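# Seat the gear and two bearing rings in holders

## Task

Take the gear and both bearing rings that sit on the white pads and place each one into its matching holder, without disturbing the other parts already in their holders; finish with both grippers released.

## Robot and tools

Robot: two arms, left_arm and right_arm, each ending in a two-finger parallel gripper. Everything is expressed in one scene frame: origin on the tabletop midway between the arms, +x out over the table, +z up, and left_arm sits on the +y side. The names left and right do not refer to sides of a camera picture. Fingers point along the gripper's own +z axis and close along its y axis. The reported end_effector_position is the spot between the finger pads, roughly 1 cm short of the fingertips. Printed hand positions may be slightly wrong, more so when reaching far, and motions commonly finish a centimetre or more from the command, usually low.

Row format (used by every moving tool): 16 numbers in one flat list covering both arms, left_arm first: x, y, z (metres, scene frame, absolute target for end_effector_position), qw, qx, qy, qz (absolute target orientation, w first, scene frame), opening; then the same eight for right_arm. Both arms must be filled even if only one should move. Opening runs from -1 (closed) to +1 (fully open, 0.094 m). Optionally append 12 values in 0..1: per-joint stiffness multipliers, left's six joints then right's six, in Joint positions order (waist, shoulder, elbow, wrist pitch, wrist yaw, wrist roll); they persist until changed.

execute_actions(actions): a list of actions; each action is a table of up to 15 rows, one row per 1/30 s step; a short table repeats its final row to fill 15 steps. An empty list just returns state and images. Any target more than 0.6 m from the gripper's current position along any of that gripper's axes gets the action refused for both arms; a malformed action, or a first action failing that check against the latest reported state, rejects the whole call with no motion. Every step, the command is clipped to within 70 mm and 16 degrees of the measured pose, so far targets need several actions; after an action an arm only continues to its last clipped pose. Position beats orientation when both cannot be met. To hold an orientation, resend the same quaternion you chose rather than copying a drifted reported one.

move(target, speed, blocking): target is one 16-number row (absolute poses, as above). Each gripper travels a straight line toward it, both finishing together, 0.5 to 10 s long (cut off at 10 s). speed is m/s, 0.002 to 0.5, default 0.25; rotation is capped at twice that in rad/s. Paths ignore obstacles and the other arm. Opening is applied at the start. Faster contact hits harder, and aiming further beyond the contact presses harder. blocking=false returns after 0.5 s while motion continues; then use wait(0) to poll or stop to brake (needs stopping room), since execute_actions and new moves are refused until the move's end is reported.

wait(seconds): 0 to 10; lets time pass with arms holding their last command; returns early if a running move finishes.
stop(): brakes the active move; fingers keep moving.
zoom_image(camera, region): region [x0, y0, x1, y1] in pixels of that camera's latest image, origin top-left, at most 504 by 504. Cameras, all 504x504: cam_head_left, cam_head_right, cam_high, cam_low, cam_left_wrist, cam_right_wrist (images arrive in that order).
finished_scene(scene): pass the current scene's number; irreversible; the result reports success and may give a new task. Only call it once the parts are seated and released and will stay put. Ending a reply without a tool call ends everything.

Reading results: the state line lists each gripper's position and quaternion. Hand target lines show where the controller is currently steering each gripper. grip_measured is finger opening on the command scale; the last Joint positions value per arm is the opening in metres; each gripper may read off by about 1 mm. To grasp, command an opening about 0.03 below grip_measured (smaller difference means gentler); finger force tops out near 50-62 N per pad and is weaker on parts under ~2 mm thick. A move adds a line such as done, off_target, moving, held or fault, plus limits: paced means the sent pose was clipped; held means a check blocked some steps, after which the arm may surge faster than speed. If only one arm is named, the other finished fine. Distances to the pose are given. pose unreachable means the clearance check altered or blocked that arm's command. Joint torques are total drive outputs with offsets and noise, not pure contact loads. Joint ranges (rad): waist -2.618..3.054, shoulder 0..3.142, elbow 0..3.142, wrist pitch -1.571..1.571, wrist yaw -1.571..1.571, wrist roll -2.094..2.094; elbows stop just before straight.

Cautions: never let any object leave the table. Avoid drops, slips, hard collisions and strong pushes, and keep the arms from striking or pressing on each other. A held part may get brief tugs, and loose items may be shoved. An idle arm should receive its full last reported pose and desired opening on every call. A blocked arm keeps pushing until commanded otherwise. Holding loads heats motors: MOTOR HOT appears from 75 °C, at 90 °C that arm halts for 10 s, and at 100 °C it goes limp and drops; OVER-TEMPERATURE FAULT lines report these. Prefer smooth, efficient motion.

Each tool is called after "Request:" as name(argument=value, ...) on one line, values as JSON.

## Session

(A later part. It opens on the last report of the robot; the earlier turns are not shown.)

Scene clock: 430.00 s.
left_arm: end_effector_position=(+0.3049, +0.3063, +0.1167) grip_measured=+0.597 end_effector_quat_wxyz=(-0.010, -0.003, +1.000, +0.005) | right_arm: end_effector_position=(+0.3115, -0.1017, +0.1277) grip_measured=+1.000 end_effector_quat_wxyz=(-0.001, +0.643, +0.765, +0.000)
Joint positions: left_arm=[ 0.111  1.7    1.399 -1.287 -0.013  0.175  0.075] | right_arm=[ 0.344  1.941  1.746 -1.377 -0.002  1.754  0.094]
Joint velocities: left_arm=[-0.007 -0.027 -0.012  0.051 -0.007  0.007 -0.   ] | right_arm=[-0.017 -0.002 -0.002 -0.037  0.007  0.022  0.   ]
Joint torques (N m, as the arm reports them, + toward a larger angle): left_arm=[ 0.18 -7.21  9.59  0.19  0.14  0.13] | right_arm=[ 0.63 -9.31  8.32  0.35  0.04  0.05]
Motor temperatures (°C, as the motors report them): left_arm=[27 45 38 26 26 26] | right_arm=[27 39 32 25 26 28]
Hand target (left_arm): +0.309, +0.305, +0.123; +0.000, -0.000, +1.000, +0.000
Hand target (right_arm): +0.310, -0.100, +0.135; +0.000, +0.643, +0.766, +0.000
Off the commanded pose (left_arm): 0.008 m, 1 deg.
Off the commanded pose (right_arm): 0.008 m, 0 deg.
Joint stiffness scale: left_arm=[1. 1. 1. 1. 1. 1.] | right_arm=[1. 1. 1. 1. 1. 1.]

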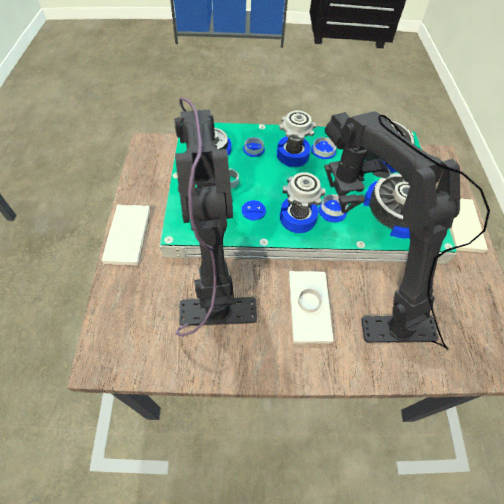

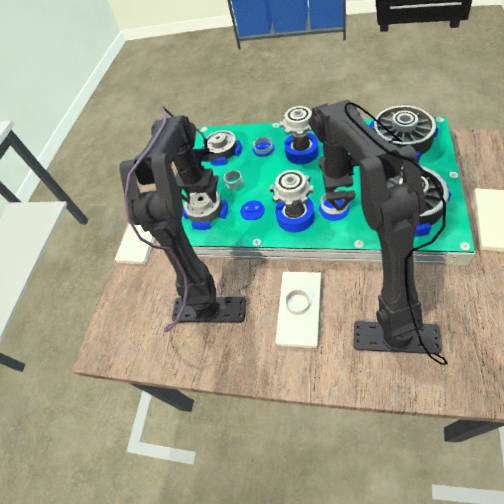

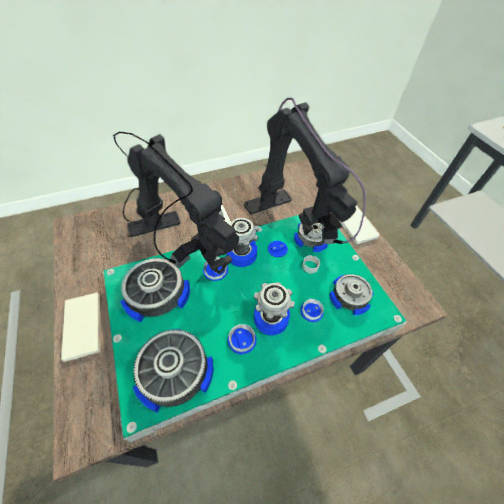

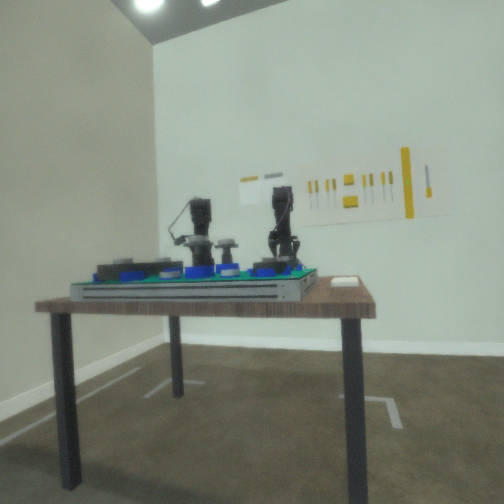

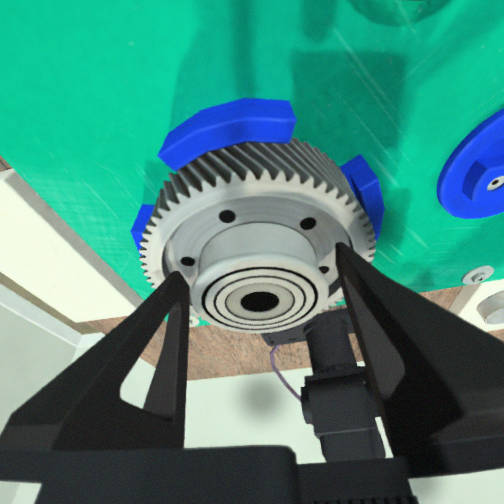

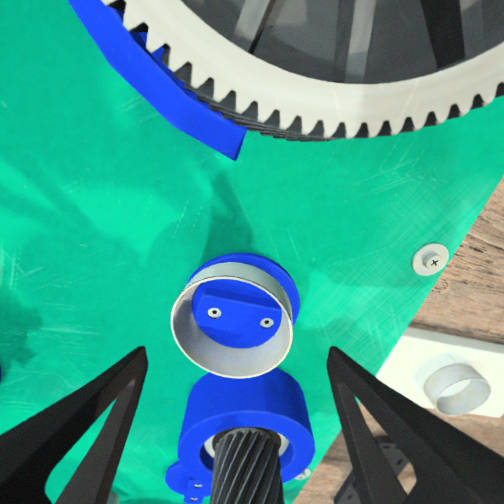

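Request:
move(target=[0.300,0.300,0.17, 0,0,1,0, 0.6, 0.225,-0.100,0.15, 0,0.5,0.866,0, 0.6], speed=0.12)

Request:
move(target=[0.02,0.0,0.13, 0,-0.13,0.9915,0, 0.8, 0.222,-0.100,0.155, 0,0,1,0, 0.6], speed=0.25)

Scene clock: 454.43 s.
left_arm: end_effector_position=(+0.2978, +0.3048, +0.1560) grip_measured=+0.597 end_effector_quat_wxyz=(-0.023, -0.003, +1.000, +0.002) | right_arm: end_effector_position=(+0.2346, -0.0966, +0.1493) grip_measured=+0.603 end_effector_quat_wxyz=(+0.005, +0.508, +0.861, +0.009)
Joint positions: left_arm=[ 0.111  1.7    1.554 -1.469 -0.012  0.175  0.075] | right_arm=[ 0.45   1.655  1.478 -1.375 -0.002  1.528  0.075]
Joint velocities: left_arm=[-0.002  0.017 -0.002  0.022  0.037 -0.037 -0.001] | right_arm=[ 0.002  0.007 -0.012 -0.007 -0.007  0.007  0.   ]
Joint torques (N m, as the arm reports them, + toward a larger angle): left_arm=[-0.68 -9.42  9.47  0.14  0.17  0.02] | right_arm=[ 0.65 -7.73  5.27  0.44  0.06 -0.11]
Motor temperatures (°C, as the motors report them): left_arm=[27 41 37 25 26 26] | right_arm=[27 39 32 25 26 28]
Hand target (left_arm): +0.300, +0.300, +0.170; +0.000, +0.000, +1.000, -0.000
Hand target (right_arm): +0.225, -0.100, +0.149; +0.001, +0.500, +0.866, -0.001
Off the commanded pose (left_arm): 0.015 m, 3 deg.
Off the commanded pose (right_arm): 0.010 m, 2 deg.
Joint stiffness scale: left_arm=[1. 1. 1. 1. 1. 1.] | right_arm=[1. 1. 1. 1. 1. 1.]
move: off_target (left_arm)

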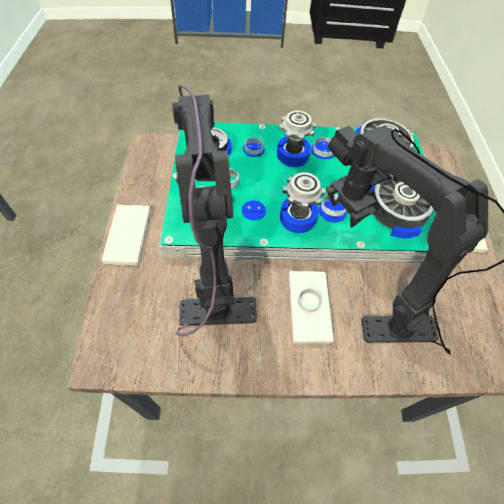

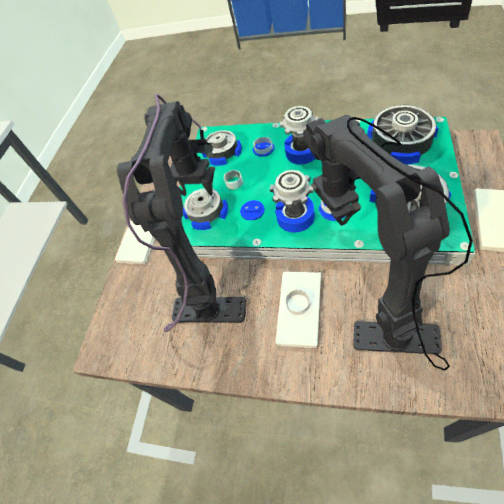

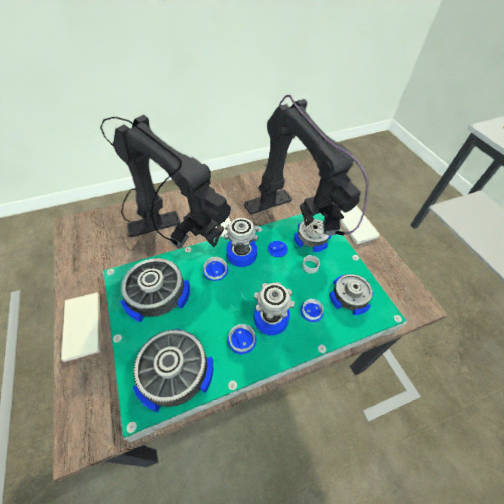

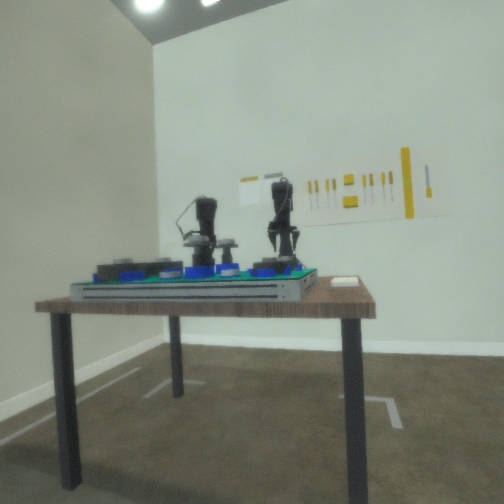

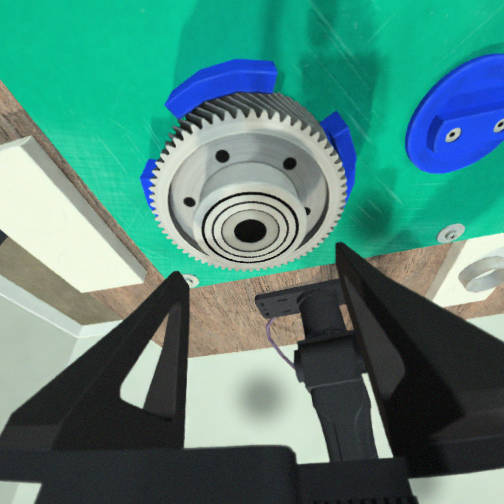

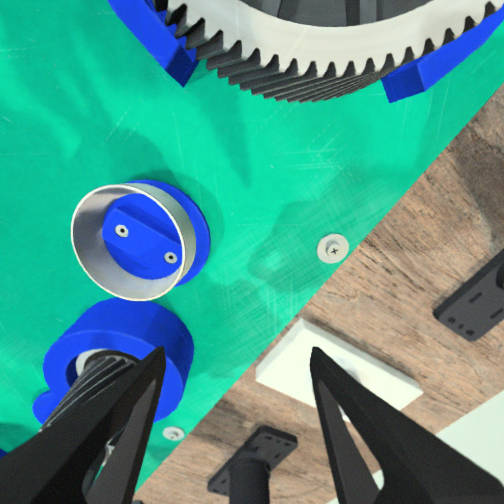

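Scene clock: 457.20 s.
left_arm: end_effector_position=(+0.0191, -0.0070, +0.1291) grip_measured=+0.798 end_effector_quat_wxyz=(-0.008, -0.129, +0.992, -0.008) | right_arm: end_effector_position=(+0.2299, -0.0989, +0.1493) grip_measured=+0.603 end_effector_quat_wxyz=(-0.001, +0.010, +1.000, +0.001)
Joint positions: left_arm=[-1.598  1.493  1.235 -1.296  0.014 -1.786  0.084] | right_arm=[ 0.45   1.655  1.478 -1.396 -0.002  0.483  0.075]
Joint velocities: left_arm=[ 0.002  0.017 -0.002  0.022  0.022 -0.037 -0.001] | right_arm=[-0.007 -0.012 -0.007  0.051 -0.037  0.007 -0.001]
Joint torques (N m, as the arm reports them, + toward a larger angle): left_arm=[-0.49 -3.99  9.7   0.28 -0.25 -0.06] | right_arm=[ 0.89 -8.45  6.1   0.4   0.04 -0.09]
Motor temperatures (°C, as the motors report them): left_arm=[27 41 37 25 26 26] | right_arm=[27 39 32 25 26 28]
Hand target (left_arm): +0.021, -0.011, +0.131; +0.002, -0.130, +0.991, -0.010
Hand target (right_arm): +0.222, -0.100, +0.155; -0.000, +0.000, +1.000, -0.000
Off the commanded pose (left_arm): 0.007 m, 1 deg.
Off the commanded pose (right_arm): 0.010 m, 1 deg.
Joint stiffness scale: left_arm=[1. 1. 1. 1. 1. 1.] | right_arm=[1. 1. 1. 1. 1. 1.]
move: done

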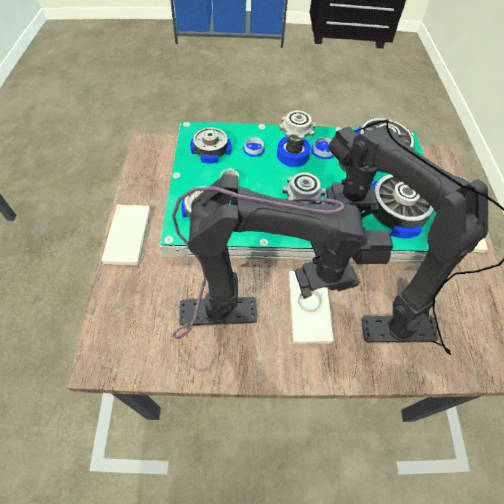

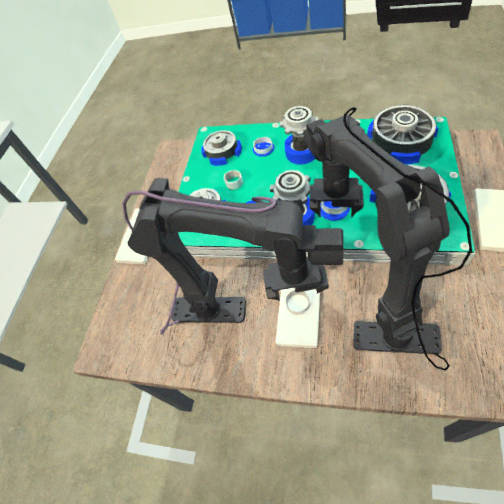

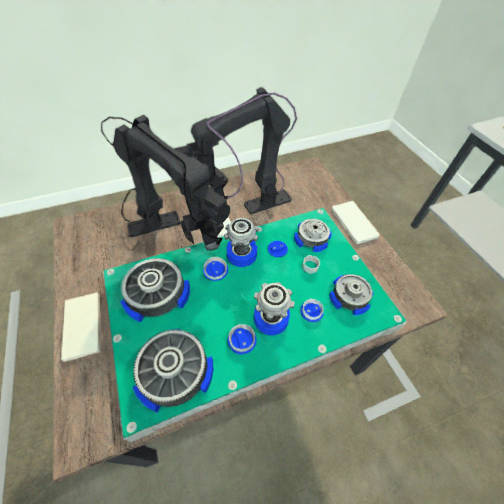

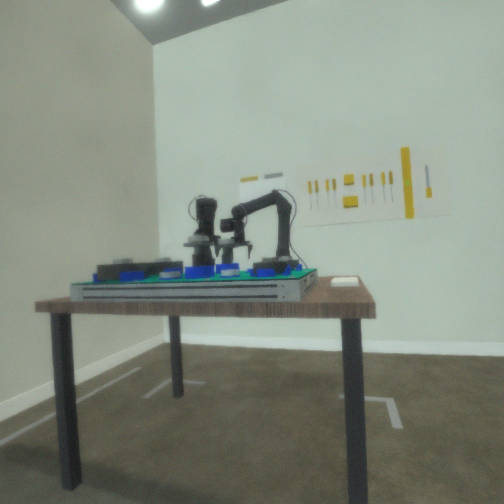

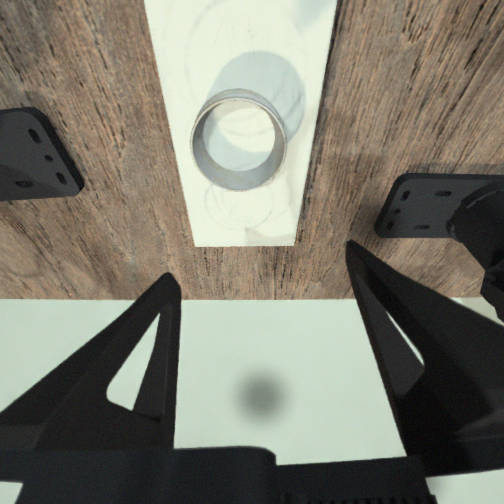

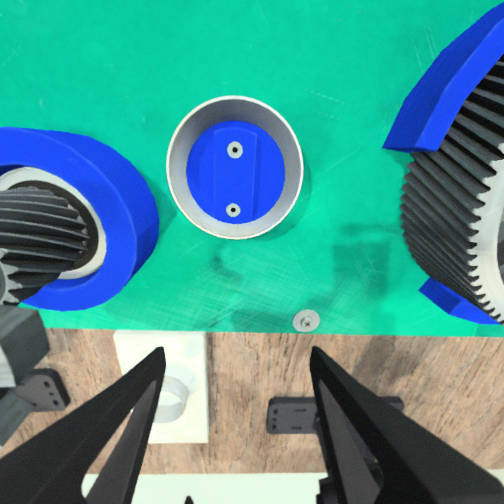

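Request:
zoom_image(camera="cam_right_wrist", region=[150, 80, 320, 250])

Region (150, 80, 320, 250) of cam_right_wrist's 504x504 image, scaled by 2.965, with more detail than that image has.

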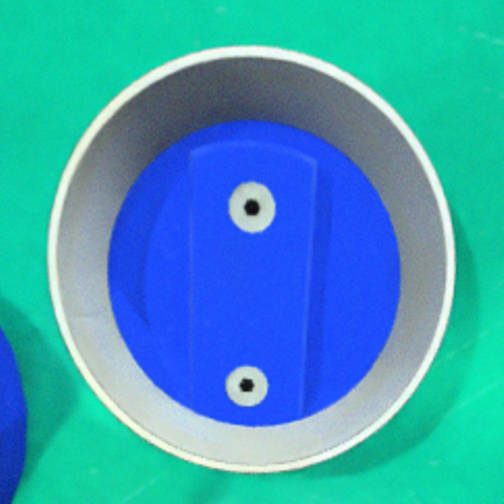

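Request:
move(target=[0.060,0.006,0.095, 0,-0.13,0.9915,0, 0.8, 0.235,-0.100,0.15, 0,0.643,0.766,0, 1.0], speed=0.4)

Request:
move(target=[0.060,0.006,0.095, 0,-0.13,0.9915,0, 0.8, 0.316,-0.100,0.135, 0,0.643,0.766,0, 1.0], speed=0.15)

Scene clock: 509.53 s.
left_arm: end_effector_position=(+0.0556, +0.0036, +0.0975) grip_measured=+0.798 end_effector_quat_wxyz=(-0.007, -0.128, +0.992, -0.001) | right_arm: end_effector_position=(+0.2304, -0.0999, +0.1493) grip_measured=+1.000 end_effector_quat_wxyz=(-0.001, +0.636, +0.772, -0.000)
Joint positions: left_arm=[-1.449  1.493  1.109 -1.186  0.015 -1.635  0.084] | right_arm=[ 0.446  1.655  1.478 -1.396 -0.002  1.837  0.094]
Joint velocities: left_arm=[-0.002  0.002  0.002  0.007  0.037  0.051 -0.001] | right_arm=[ 0.002 -0.002  0.012 -0.022 -0.066  0.037  0.   ]
Joint torques (N m, as the arm reports them, + toward a larger angle): left_arm=[ 0.7  -5.4   6.31  0.34 -0.19  0.13] | right_arm=[-0.51 -5.8   8.04  0.54  0.04  0.08]
Motor temperatures (°C, as the motors report them): left_arm=[27 38 37 26 26 26] | right_arm=[27 38 31 25 26 28]
Hand target (left_arm): +0.061, +0.007, +0.095; +0.000, -0.130, +0.991, +0.001
Hand target (right_arm): +0.235, -0.100, +0.150; +0.000, +0.643, +0.766, +0.000
Off the commanded pose (left_arm): 0.006 m, 1 deg.
Off the commanded pose (right_arm): 0.005 m, 1 deg.
Joint stiffness scale: left_arm=[1. 1. 1. 1. 1. 1.] | right_arm=[1. 1. 1. 1. 1. 1.]
move: done

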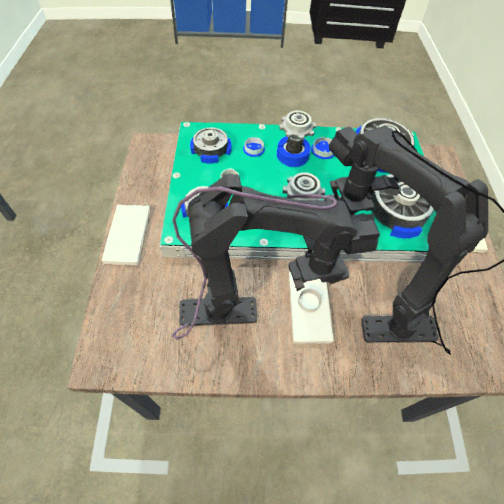

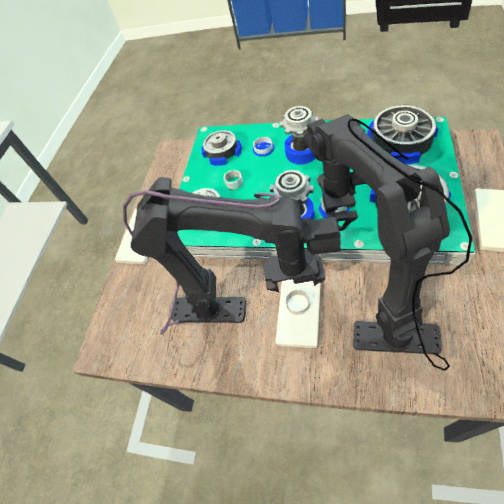

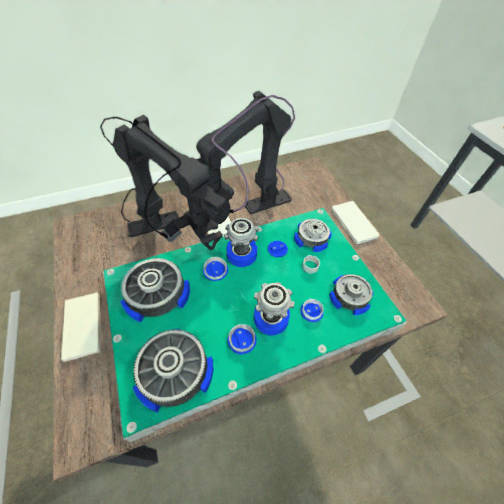

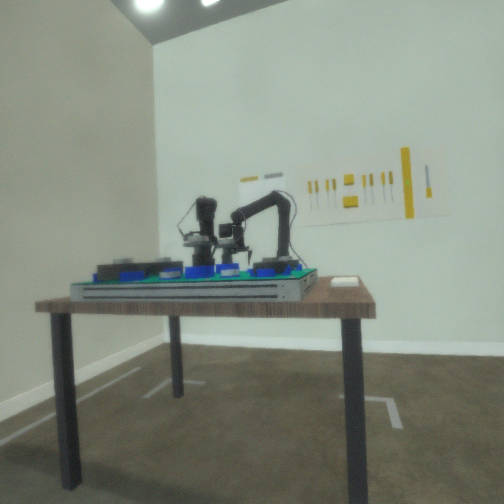

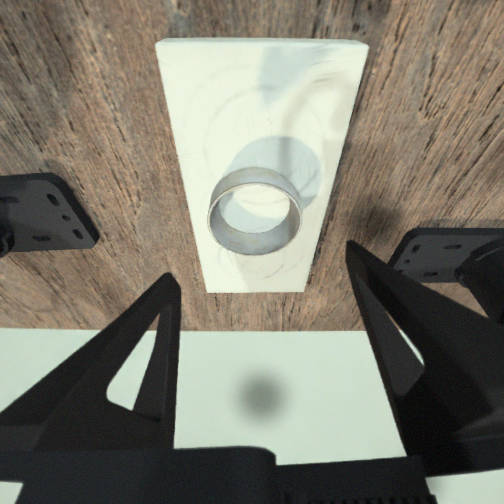

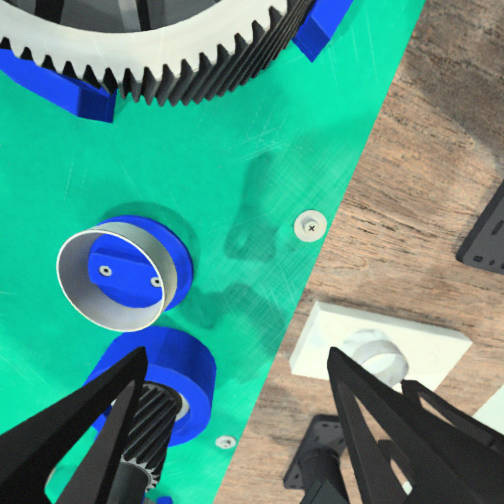

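Scene clock: 510.50 s.
left_arm: end_effector_position=(+0.0556, +0.0031, +0.0975) grip_measured=+0.798 end_effector_quat_wxyz=(-0.007, -0.128, +0.992, -0.003) | right_arm: end_effector_position=(+0.3150, -0.0987, +0.1325) grip_measured=+1.000 end_effector_quat_wxyz=(+0.001, +0.645, +0.764, +0.004)
Joint positions: left_arm=[-1.449  1.493  1.109 -1.184  0.015 -1.635  0.084] | right_arm=[ 0.348  1.952  1.78  -1.392 -0.002  1.763  0.094]
Joint velocities: left_arm=[-0.002 -0.002 -0.007 -0.037  0.051 -0.051 -0.001] | right_arm=[-0.017 -0.012  0.007  0.007  0.037  0.037  0.   ]
Joint torques (N m, as the arm reports them, + toward a larger angle): left_arm=[ 0.6  -5.18  6.29  0.35 -0.17  0.11] | right_arm=[-0.39 -8.52  8.44  0.39  0.04 -0.09]
Motor temperatures (°C, as the motors report them): left_arm=[27 38 37 26 26 26] | right_arm=[27 38 31 25 26 28]
Hand target (left_arm): +0.060, +0.006, +0.095; +0.000, -0.130, +0.992, +0.000
Hand target (right_arm): +0.316, -0.100, +0.136; -0.001, +0.643, +0.766, +0.001
Off the commanded pose (left_arm): 0.006 m, 1 deg.
Off the commanded pose (right_arm): 0.003 m, 1 deg.
Joint stiffness scale: left_arm=[1. 1. 1. 1. 1. 1.] | right_arm=[1. 1. 1. 1. 1. 1.]
move: done

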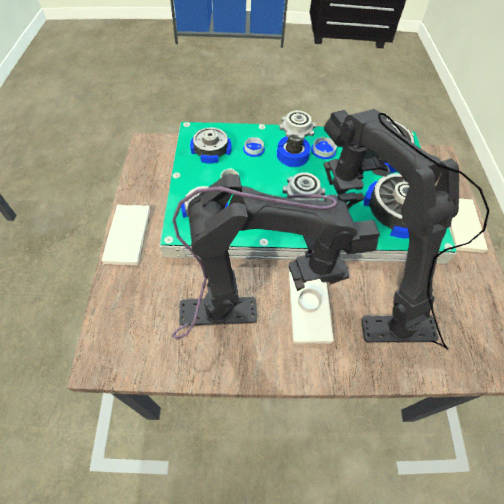

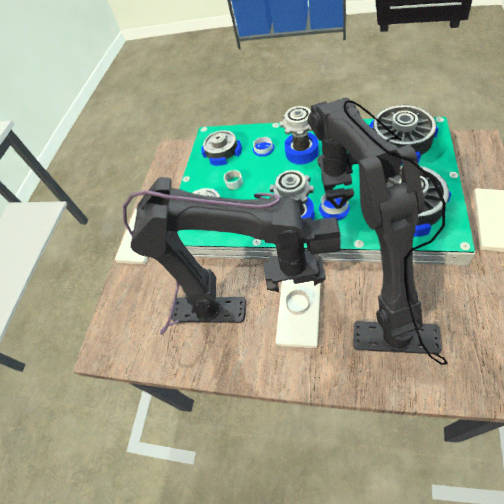

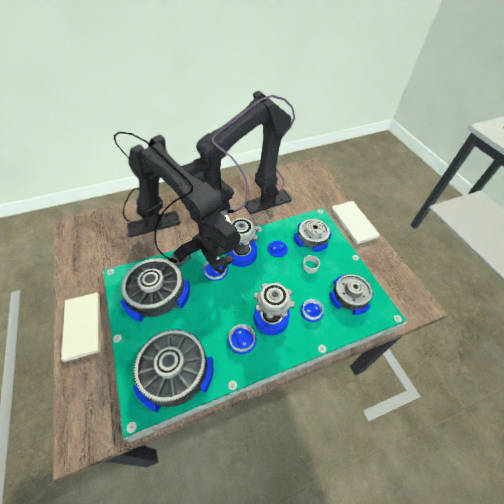

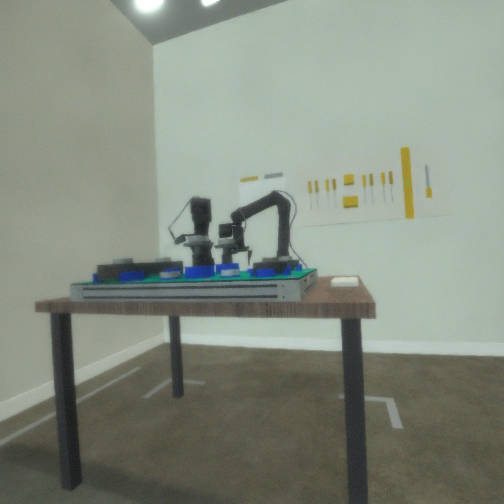

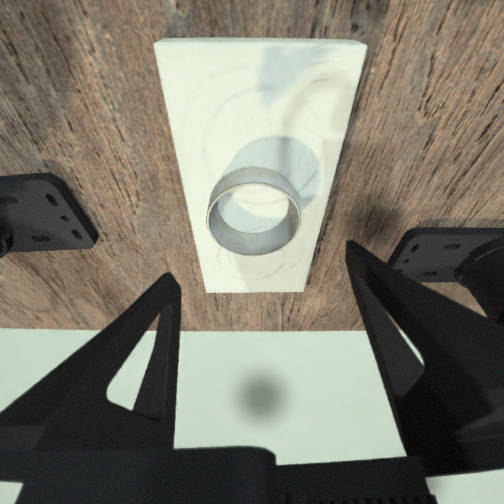

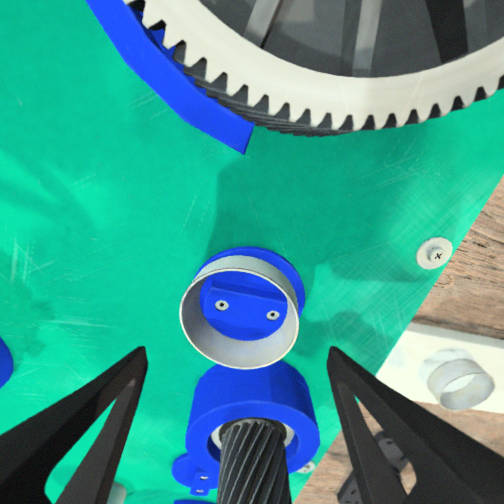

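Request:
move(target=[0.056,0.004,0.06, 0,-0.13,0.9915,0, 0.8, 0.316,-0.102,0.088, 0,0.643,0.766,0, 1.0], speed=0.06)

Scene clock: 517.03 s.
left_arm: end_effector_position=(+0.0559, +0.0012, +0.0664) grip_measured=+0.798 end_effector_quat_wxyz=(-0.007, -0.130, +0.991, -0.011) | right_arm: end_effector_position=(+0.3162, -0.0982, +0.0950) grip_measured=+1.000 end_effector_quat_wxyz=(+0.002, +0.643, +0.765, +0.006)
Joint positions: left_arm=[-1.449  1.509  0.999 -1.04   0.015 -1.639  0.084] | right_arm=[ 0.348  1.952  1.631 -1.237 -0.002  1.758  0.094]
Joint velocities: left_arm=[ 0.012 -0.002  0.007  0.037 -0.125 -0.066  0.   ] | right_arm=[ 0.002 -0.007 -0.017  0.007  0.051  0.066  0.   ]
Joint torques (N m, as the arm reports them, + toward a larger angle): left_arm=[-0.44 -3.97  6.55  0.34 -0.19 -0.07] | right_arm=[-0.68 -8.58  5.54  0.64  0.04 -0.09]
Motor temperatures (°C, as the motors report them): left_arm=[27 38 36 26 26 26] | right_arm=[27 38 31 25 26 28]
Hand target (left_arm): +0.056, +0.004, +0.060; -0.000, -0.130, +0.992, +0.000
Hand target (right_arm): +0.316, -0.102, +0.088; -0.000, +0.643, +0.766, +0.000
Off the commanded pose (left_arm): 0.007 m, 1 deg.
Off the commanded pose (right_arm): 0.008 m, 1 deg.
Joint stiffness scale: left_arm=[1. 1. 1. 1. 1. 1.] | right_arm=[1. 1. 1. 1. 1. 1.]
move: done

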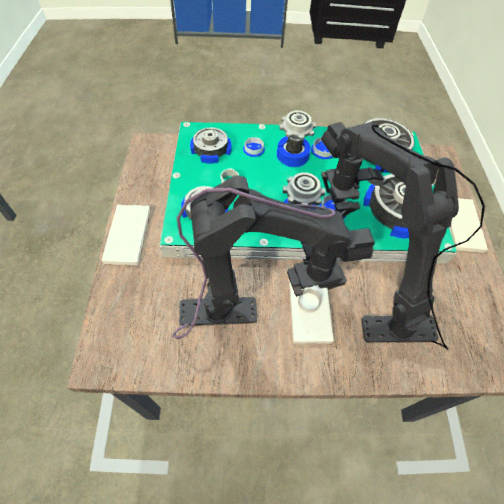

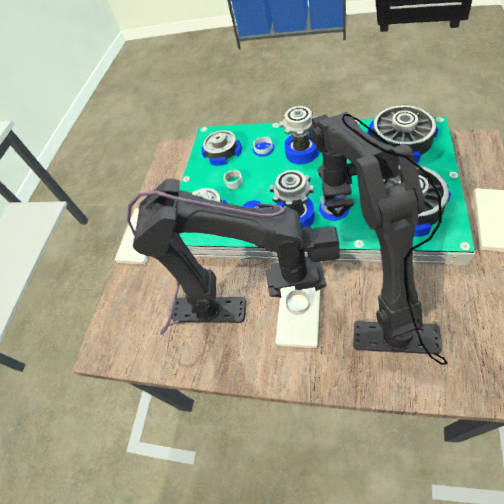

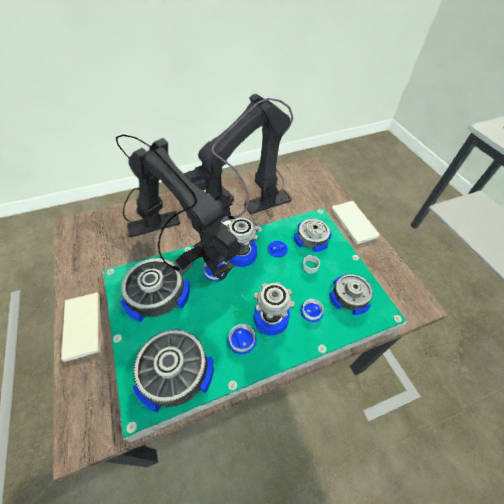

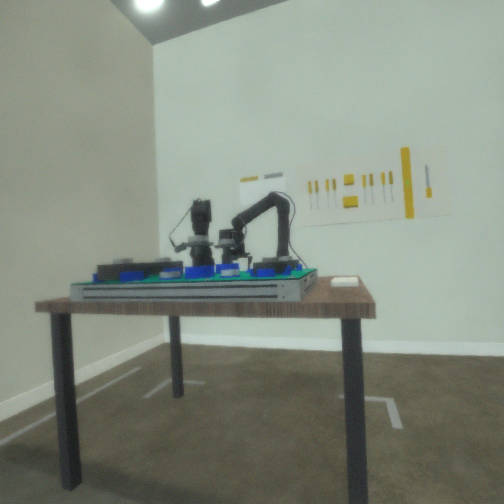

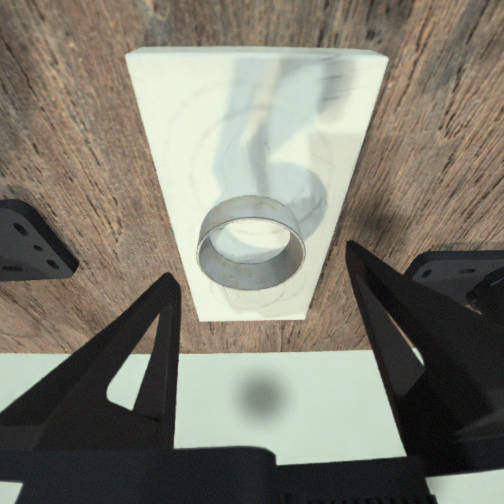

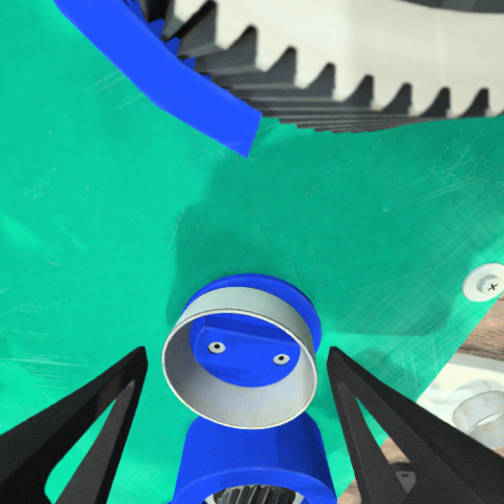

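Request:
move(target=[0.040,-0.001,0.058, 0,-0.13,0.9915,0, 0.8, 0.316,-0.102,0.079, 0,0.643,0.766,0, 1.0], speed=0.03)

Request:
execute_actions(actions=[[[0.040,-0.001,0.058, 0,-0.13,0.9915,0, 0.8, 0.315,-0.102,0.079, 0,0.643,0.766,0, 0.9],[0.040,-0.001,0.058, 0,-0.13,0.9915,0, 0.8, 0.314,-0.102,0.079, 0,0.643,0.766,0, 0.85],[0.040,-0.001,0.058, 0,-0.13,0.9915,0, 0.8, 0.313,-0.102,0.079, 0,0.643,0.766,0, 0.8],[0.040,-0.001,0.058, 0,-0.13,0.9915,0, 0.8, 0.312,-0.102,0.079, 0,0.643,0.766,0, 0.78],[0.040,-0.001,0.058, 0,-0.13,0.9915,0, 0.8, 0.311,-0.102,0.079, 0,0.643,0.766,0, 0.76],[0.040,-0.001,0.058, 0,-0.13,0.9915,0, 0.8, 0.310,-0.102,0.079, 0,0.643,0.766,0, 0.75],[0.040,-0.001,0.058, 0,-0.13,0.9915,0, 0.8, 0.309,-0.102,0.079, 0,0.643,0.766,0, 0.75],[0.040,-0.001,0.058, 0,-0.13,0.9915,0, 0.8, 0.308,-0.102,0.079, 0,0.643,0.766,0, 0.75],[0.040,-0.001,0.058, 0,-0.13,0.9915,0, 0.8, 0.307,-0.102,0.079, 0,0.643,0.766,0, 0.75],[0.040,-0.001,0.058, 0,-0.13,0.9915,0, 0.8, 0.306,-0.102,0.079, 0,0.643,0.766,0, 0.75],[0.040,-0.001,0.058, 0,-0.13,0.9915,0, 0.8, 0.305,-0.102,0.079, 0,0.643,0.766,0, 0.75],[0.040,-0.001,0.058, 0,-0.13,0.9915,0, 0.8, 0.304,-0.102,0.079, 0,0.643,0.766,0, 0.75],[0.040,-0.001,0.058, 0,-0.13,0.9915,0, 0.8, 0.303,-0.102,0.079, 0,0.643,0.766,0, 0.75],[0.040,-0.001,0.058, 0,-0.13,0.9915,0, 0.8, 0.302,-0.102,0.079, 0,0.643,0.766,0, 0.75],[0.040,-0.001,0.058, 0,-0.13,0.9915,0, 0.8, 0.301,-0.102,0.079, 0,0.643,0.766,0, 0.75]],[[0.040,-0.001,0.058, 0,-0.13,0.9915,0, 0.8, 0.300,-0.102,0.079, 0,0.643,0.766,0, 0.75]]])

Scene clock: 528.17 s.
left_arm: end_effector_position=(+0.0400, -0.0042, +0.0665) grip_measured=+0.798 end_effector_quat_wxyz=(-0.008, -0.129, +0.991, -0.016) | right_arm: end_effector_position=(+0.3165, -0.0981, +0.0880) grip_measured=+1.000 end_effector_quat_wxyz=(+0.003, +0.643, +0.766, +0.008)
Joint positions: left_arm=[-1.514  1.509  0.999 -1.028  0.016 -1.703  0.084] | right_arm=[ 0.348  1.952  1.603 -1.205 -0.002  1.758  0.094]
Joint velocities: left_arm=[-0.002  0.002 -0.012  0.007  0.037 -0.022  0.   ] | right_arm=[ 0.007  0.012 -0.007  0.037 -0.007  0.037  0.   ]
Joint torques (N m, as the arm reports them, + toward a larger angle): left_arm=[-0.56 -3.14  6.79  0.35 -0.2  -0.03] | right_arm=[-0.69 -8.27  5.45  0.65  0.05 -0.09]
Motor temperatures (°C, as the motors report them): left_arm=[27 38 36 26 26 26] | right_arm=[27 38 31 25 26 28]
Hand target (left_arm): +0.040, -0.001, +0.058; -0.000, -0.130, +0.992, -0.001
Hand target (right_arm): +0.316, -0.102, +0.079; -0.000, +0.643, +0.766, -0.000
Off the commanded pose (left_arm): 0.009 m, 2 deg.
Off the commanded pose (right_arm): 0.010 m, 1 deg.
Joint stiffness scale: left_arm=[1. 1. 1. 1. 1. 1.] | right_arm=[1. 1. 1. 1. 1. 1.]
move: done

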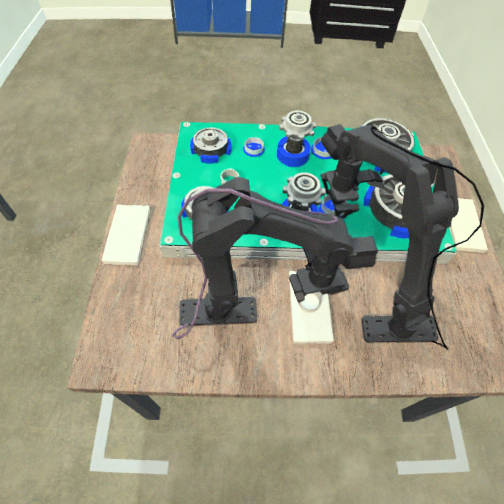

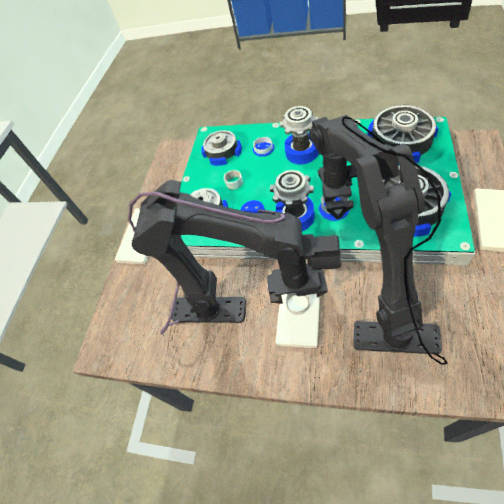

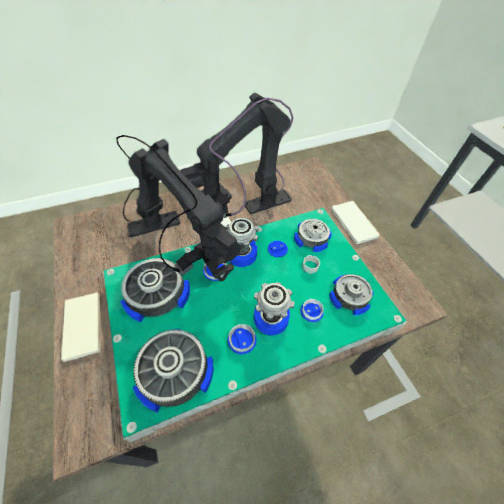

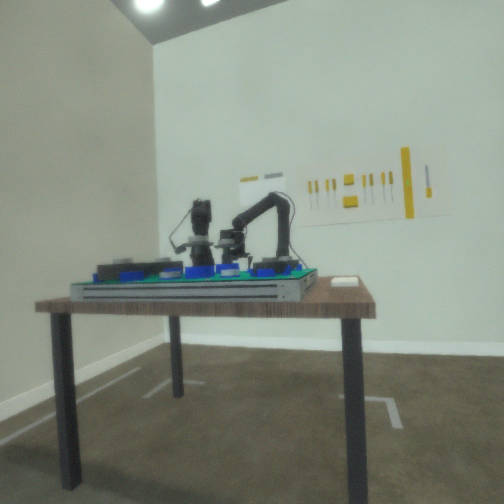

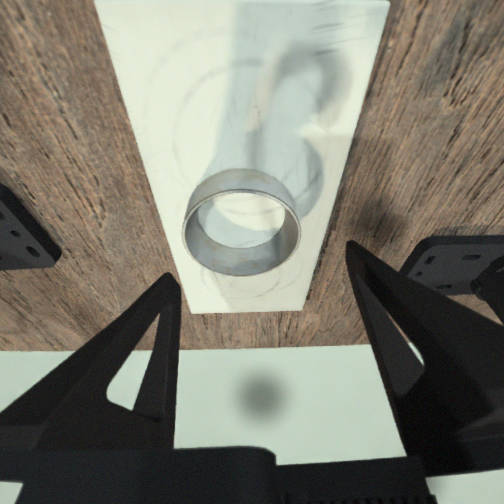

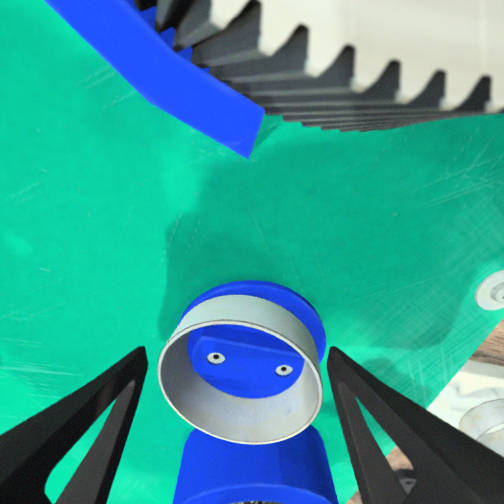

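Scene clock: 529.17 s.
left_arm: end_effector_position=(+0.0400, -0.0042, +0.0665) grip_measured=+0.798 end_effector_quat_wxyz=(-0.008, -0.131, +0.991, -0.016) | right_arm: end_effector_position=(+0.3073, -0.1015, +0.0803) grip_measured=+0.752 end_effector_quat_wxyz=(+0.002, +0.643, +0.766, +0.006)
Joint positions: left_arm=[-1.514  1.509  0.999 -1.028  0.016 -1.706  0.084] | right_arm=[ 0.348  1.923  1.533 -1.169 -0.003  1.758  0.082]
Joint velocities: left_arm=[-0.027 -0.002 -0.002  0.007 -0.066  0.007 -0.001] | right_arm=[ 0.012 -0.007  0.017  0.037 -0.037 -0.066  0.001]
Joint torques (N m, as the arm reports them, + toward a larger angle): left_arm=[-0.61 -3.11  6.67  0.4  -0.16 -0.02] | right_arm=[ 0.64 -9.76  4.88  0.56  0.05  0.06]
Motor temperatures (°C, as the motors report them): left_arm=[27 38 36 26 26 26] | right_arm=[27 38 31 25 26 28]
Hand target (left_arm): +0.040, -0.001, +0.058; -0.000, -0.130, +0.992, -0.000
Hand target (right_arm): +0.300, -0.102, +0.079; -0.000, +0.643, +0.766, -0.000
Off the commanded pose (left_arm): 0.009 m, 2 deg.
Off the commanded pose (right_arm): 0.007 m, 1 deg.
Joint stiffness scale: left_arm=[1. 1. 1. 1. 1. 1.] | right_arm=[1. 1. 1. 1. 1. 1.]

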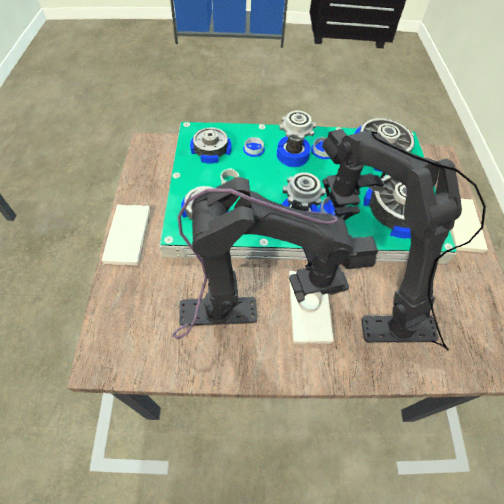

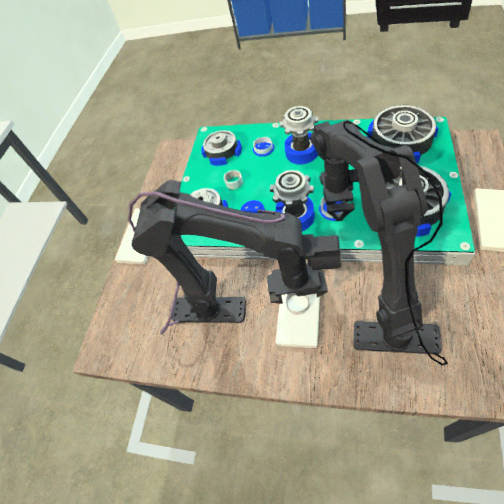

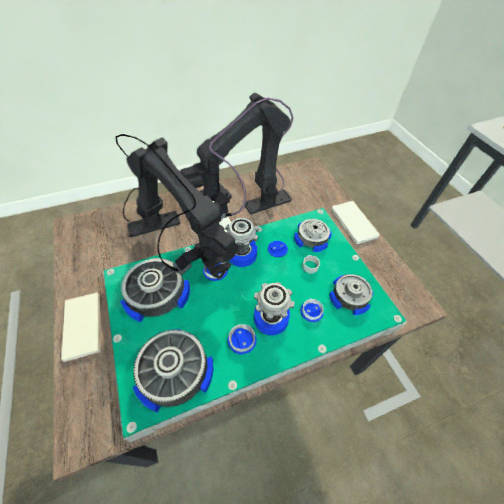

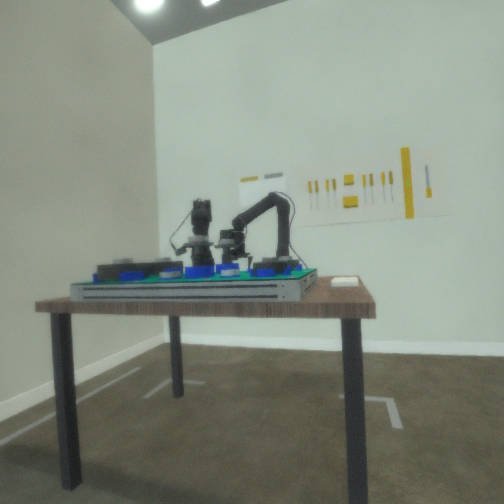

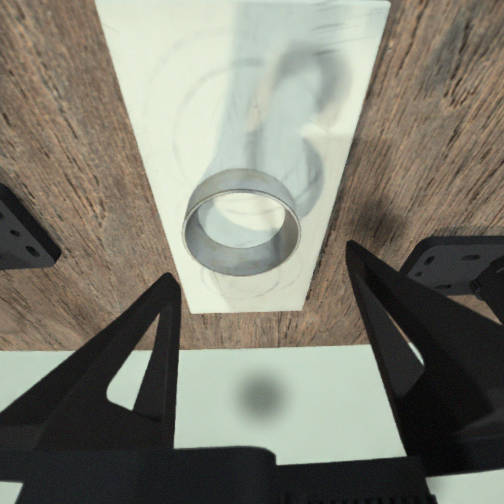

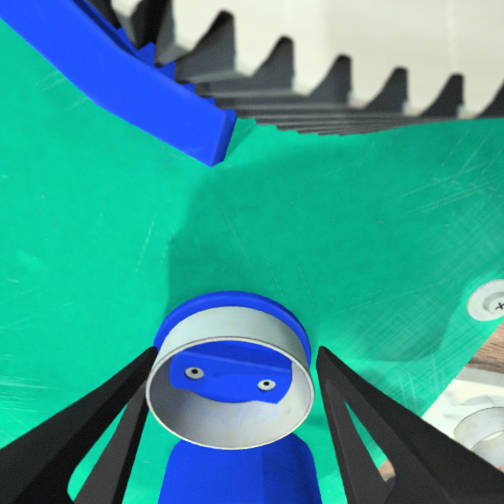

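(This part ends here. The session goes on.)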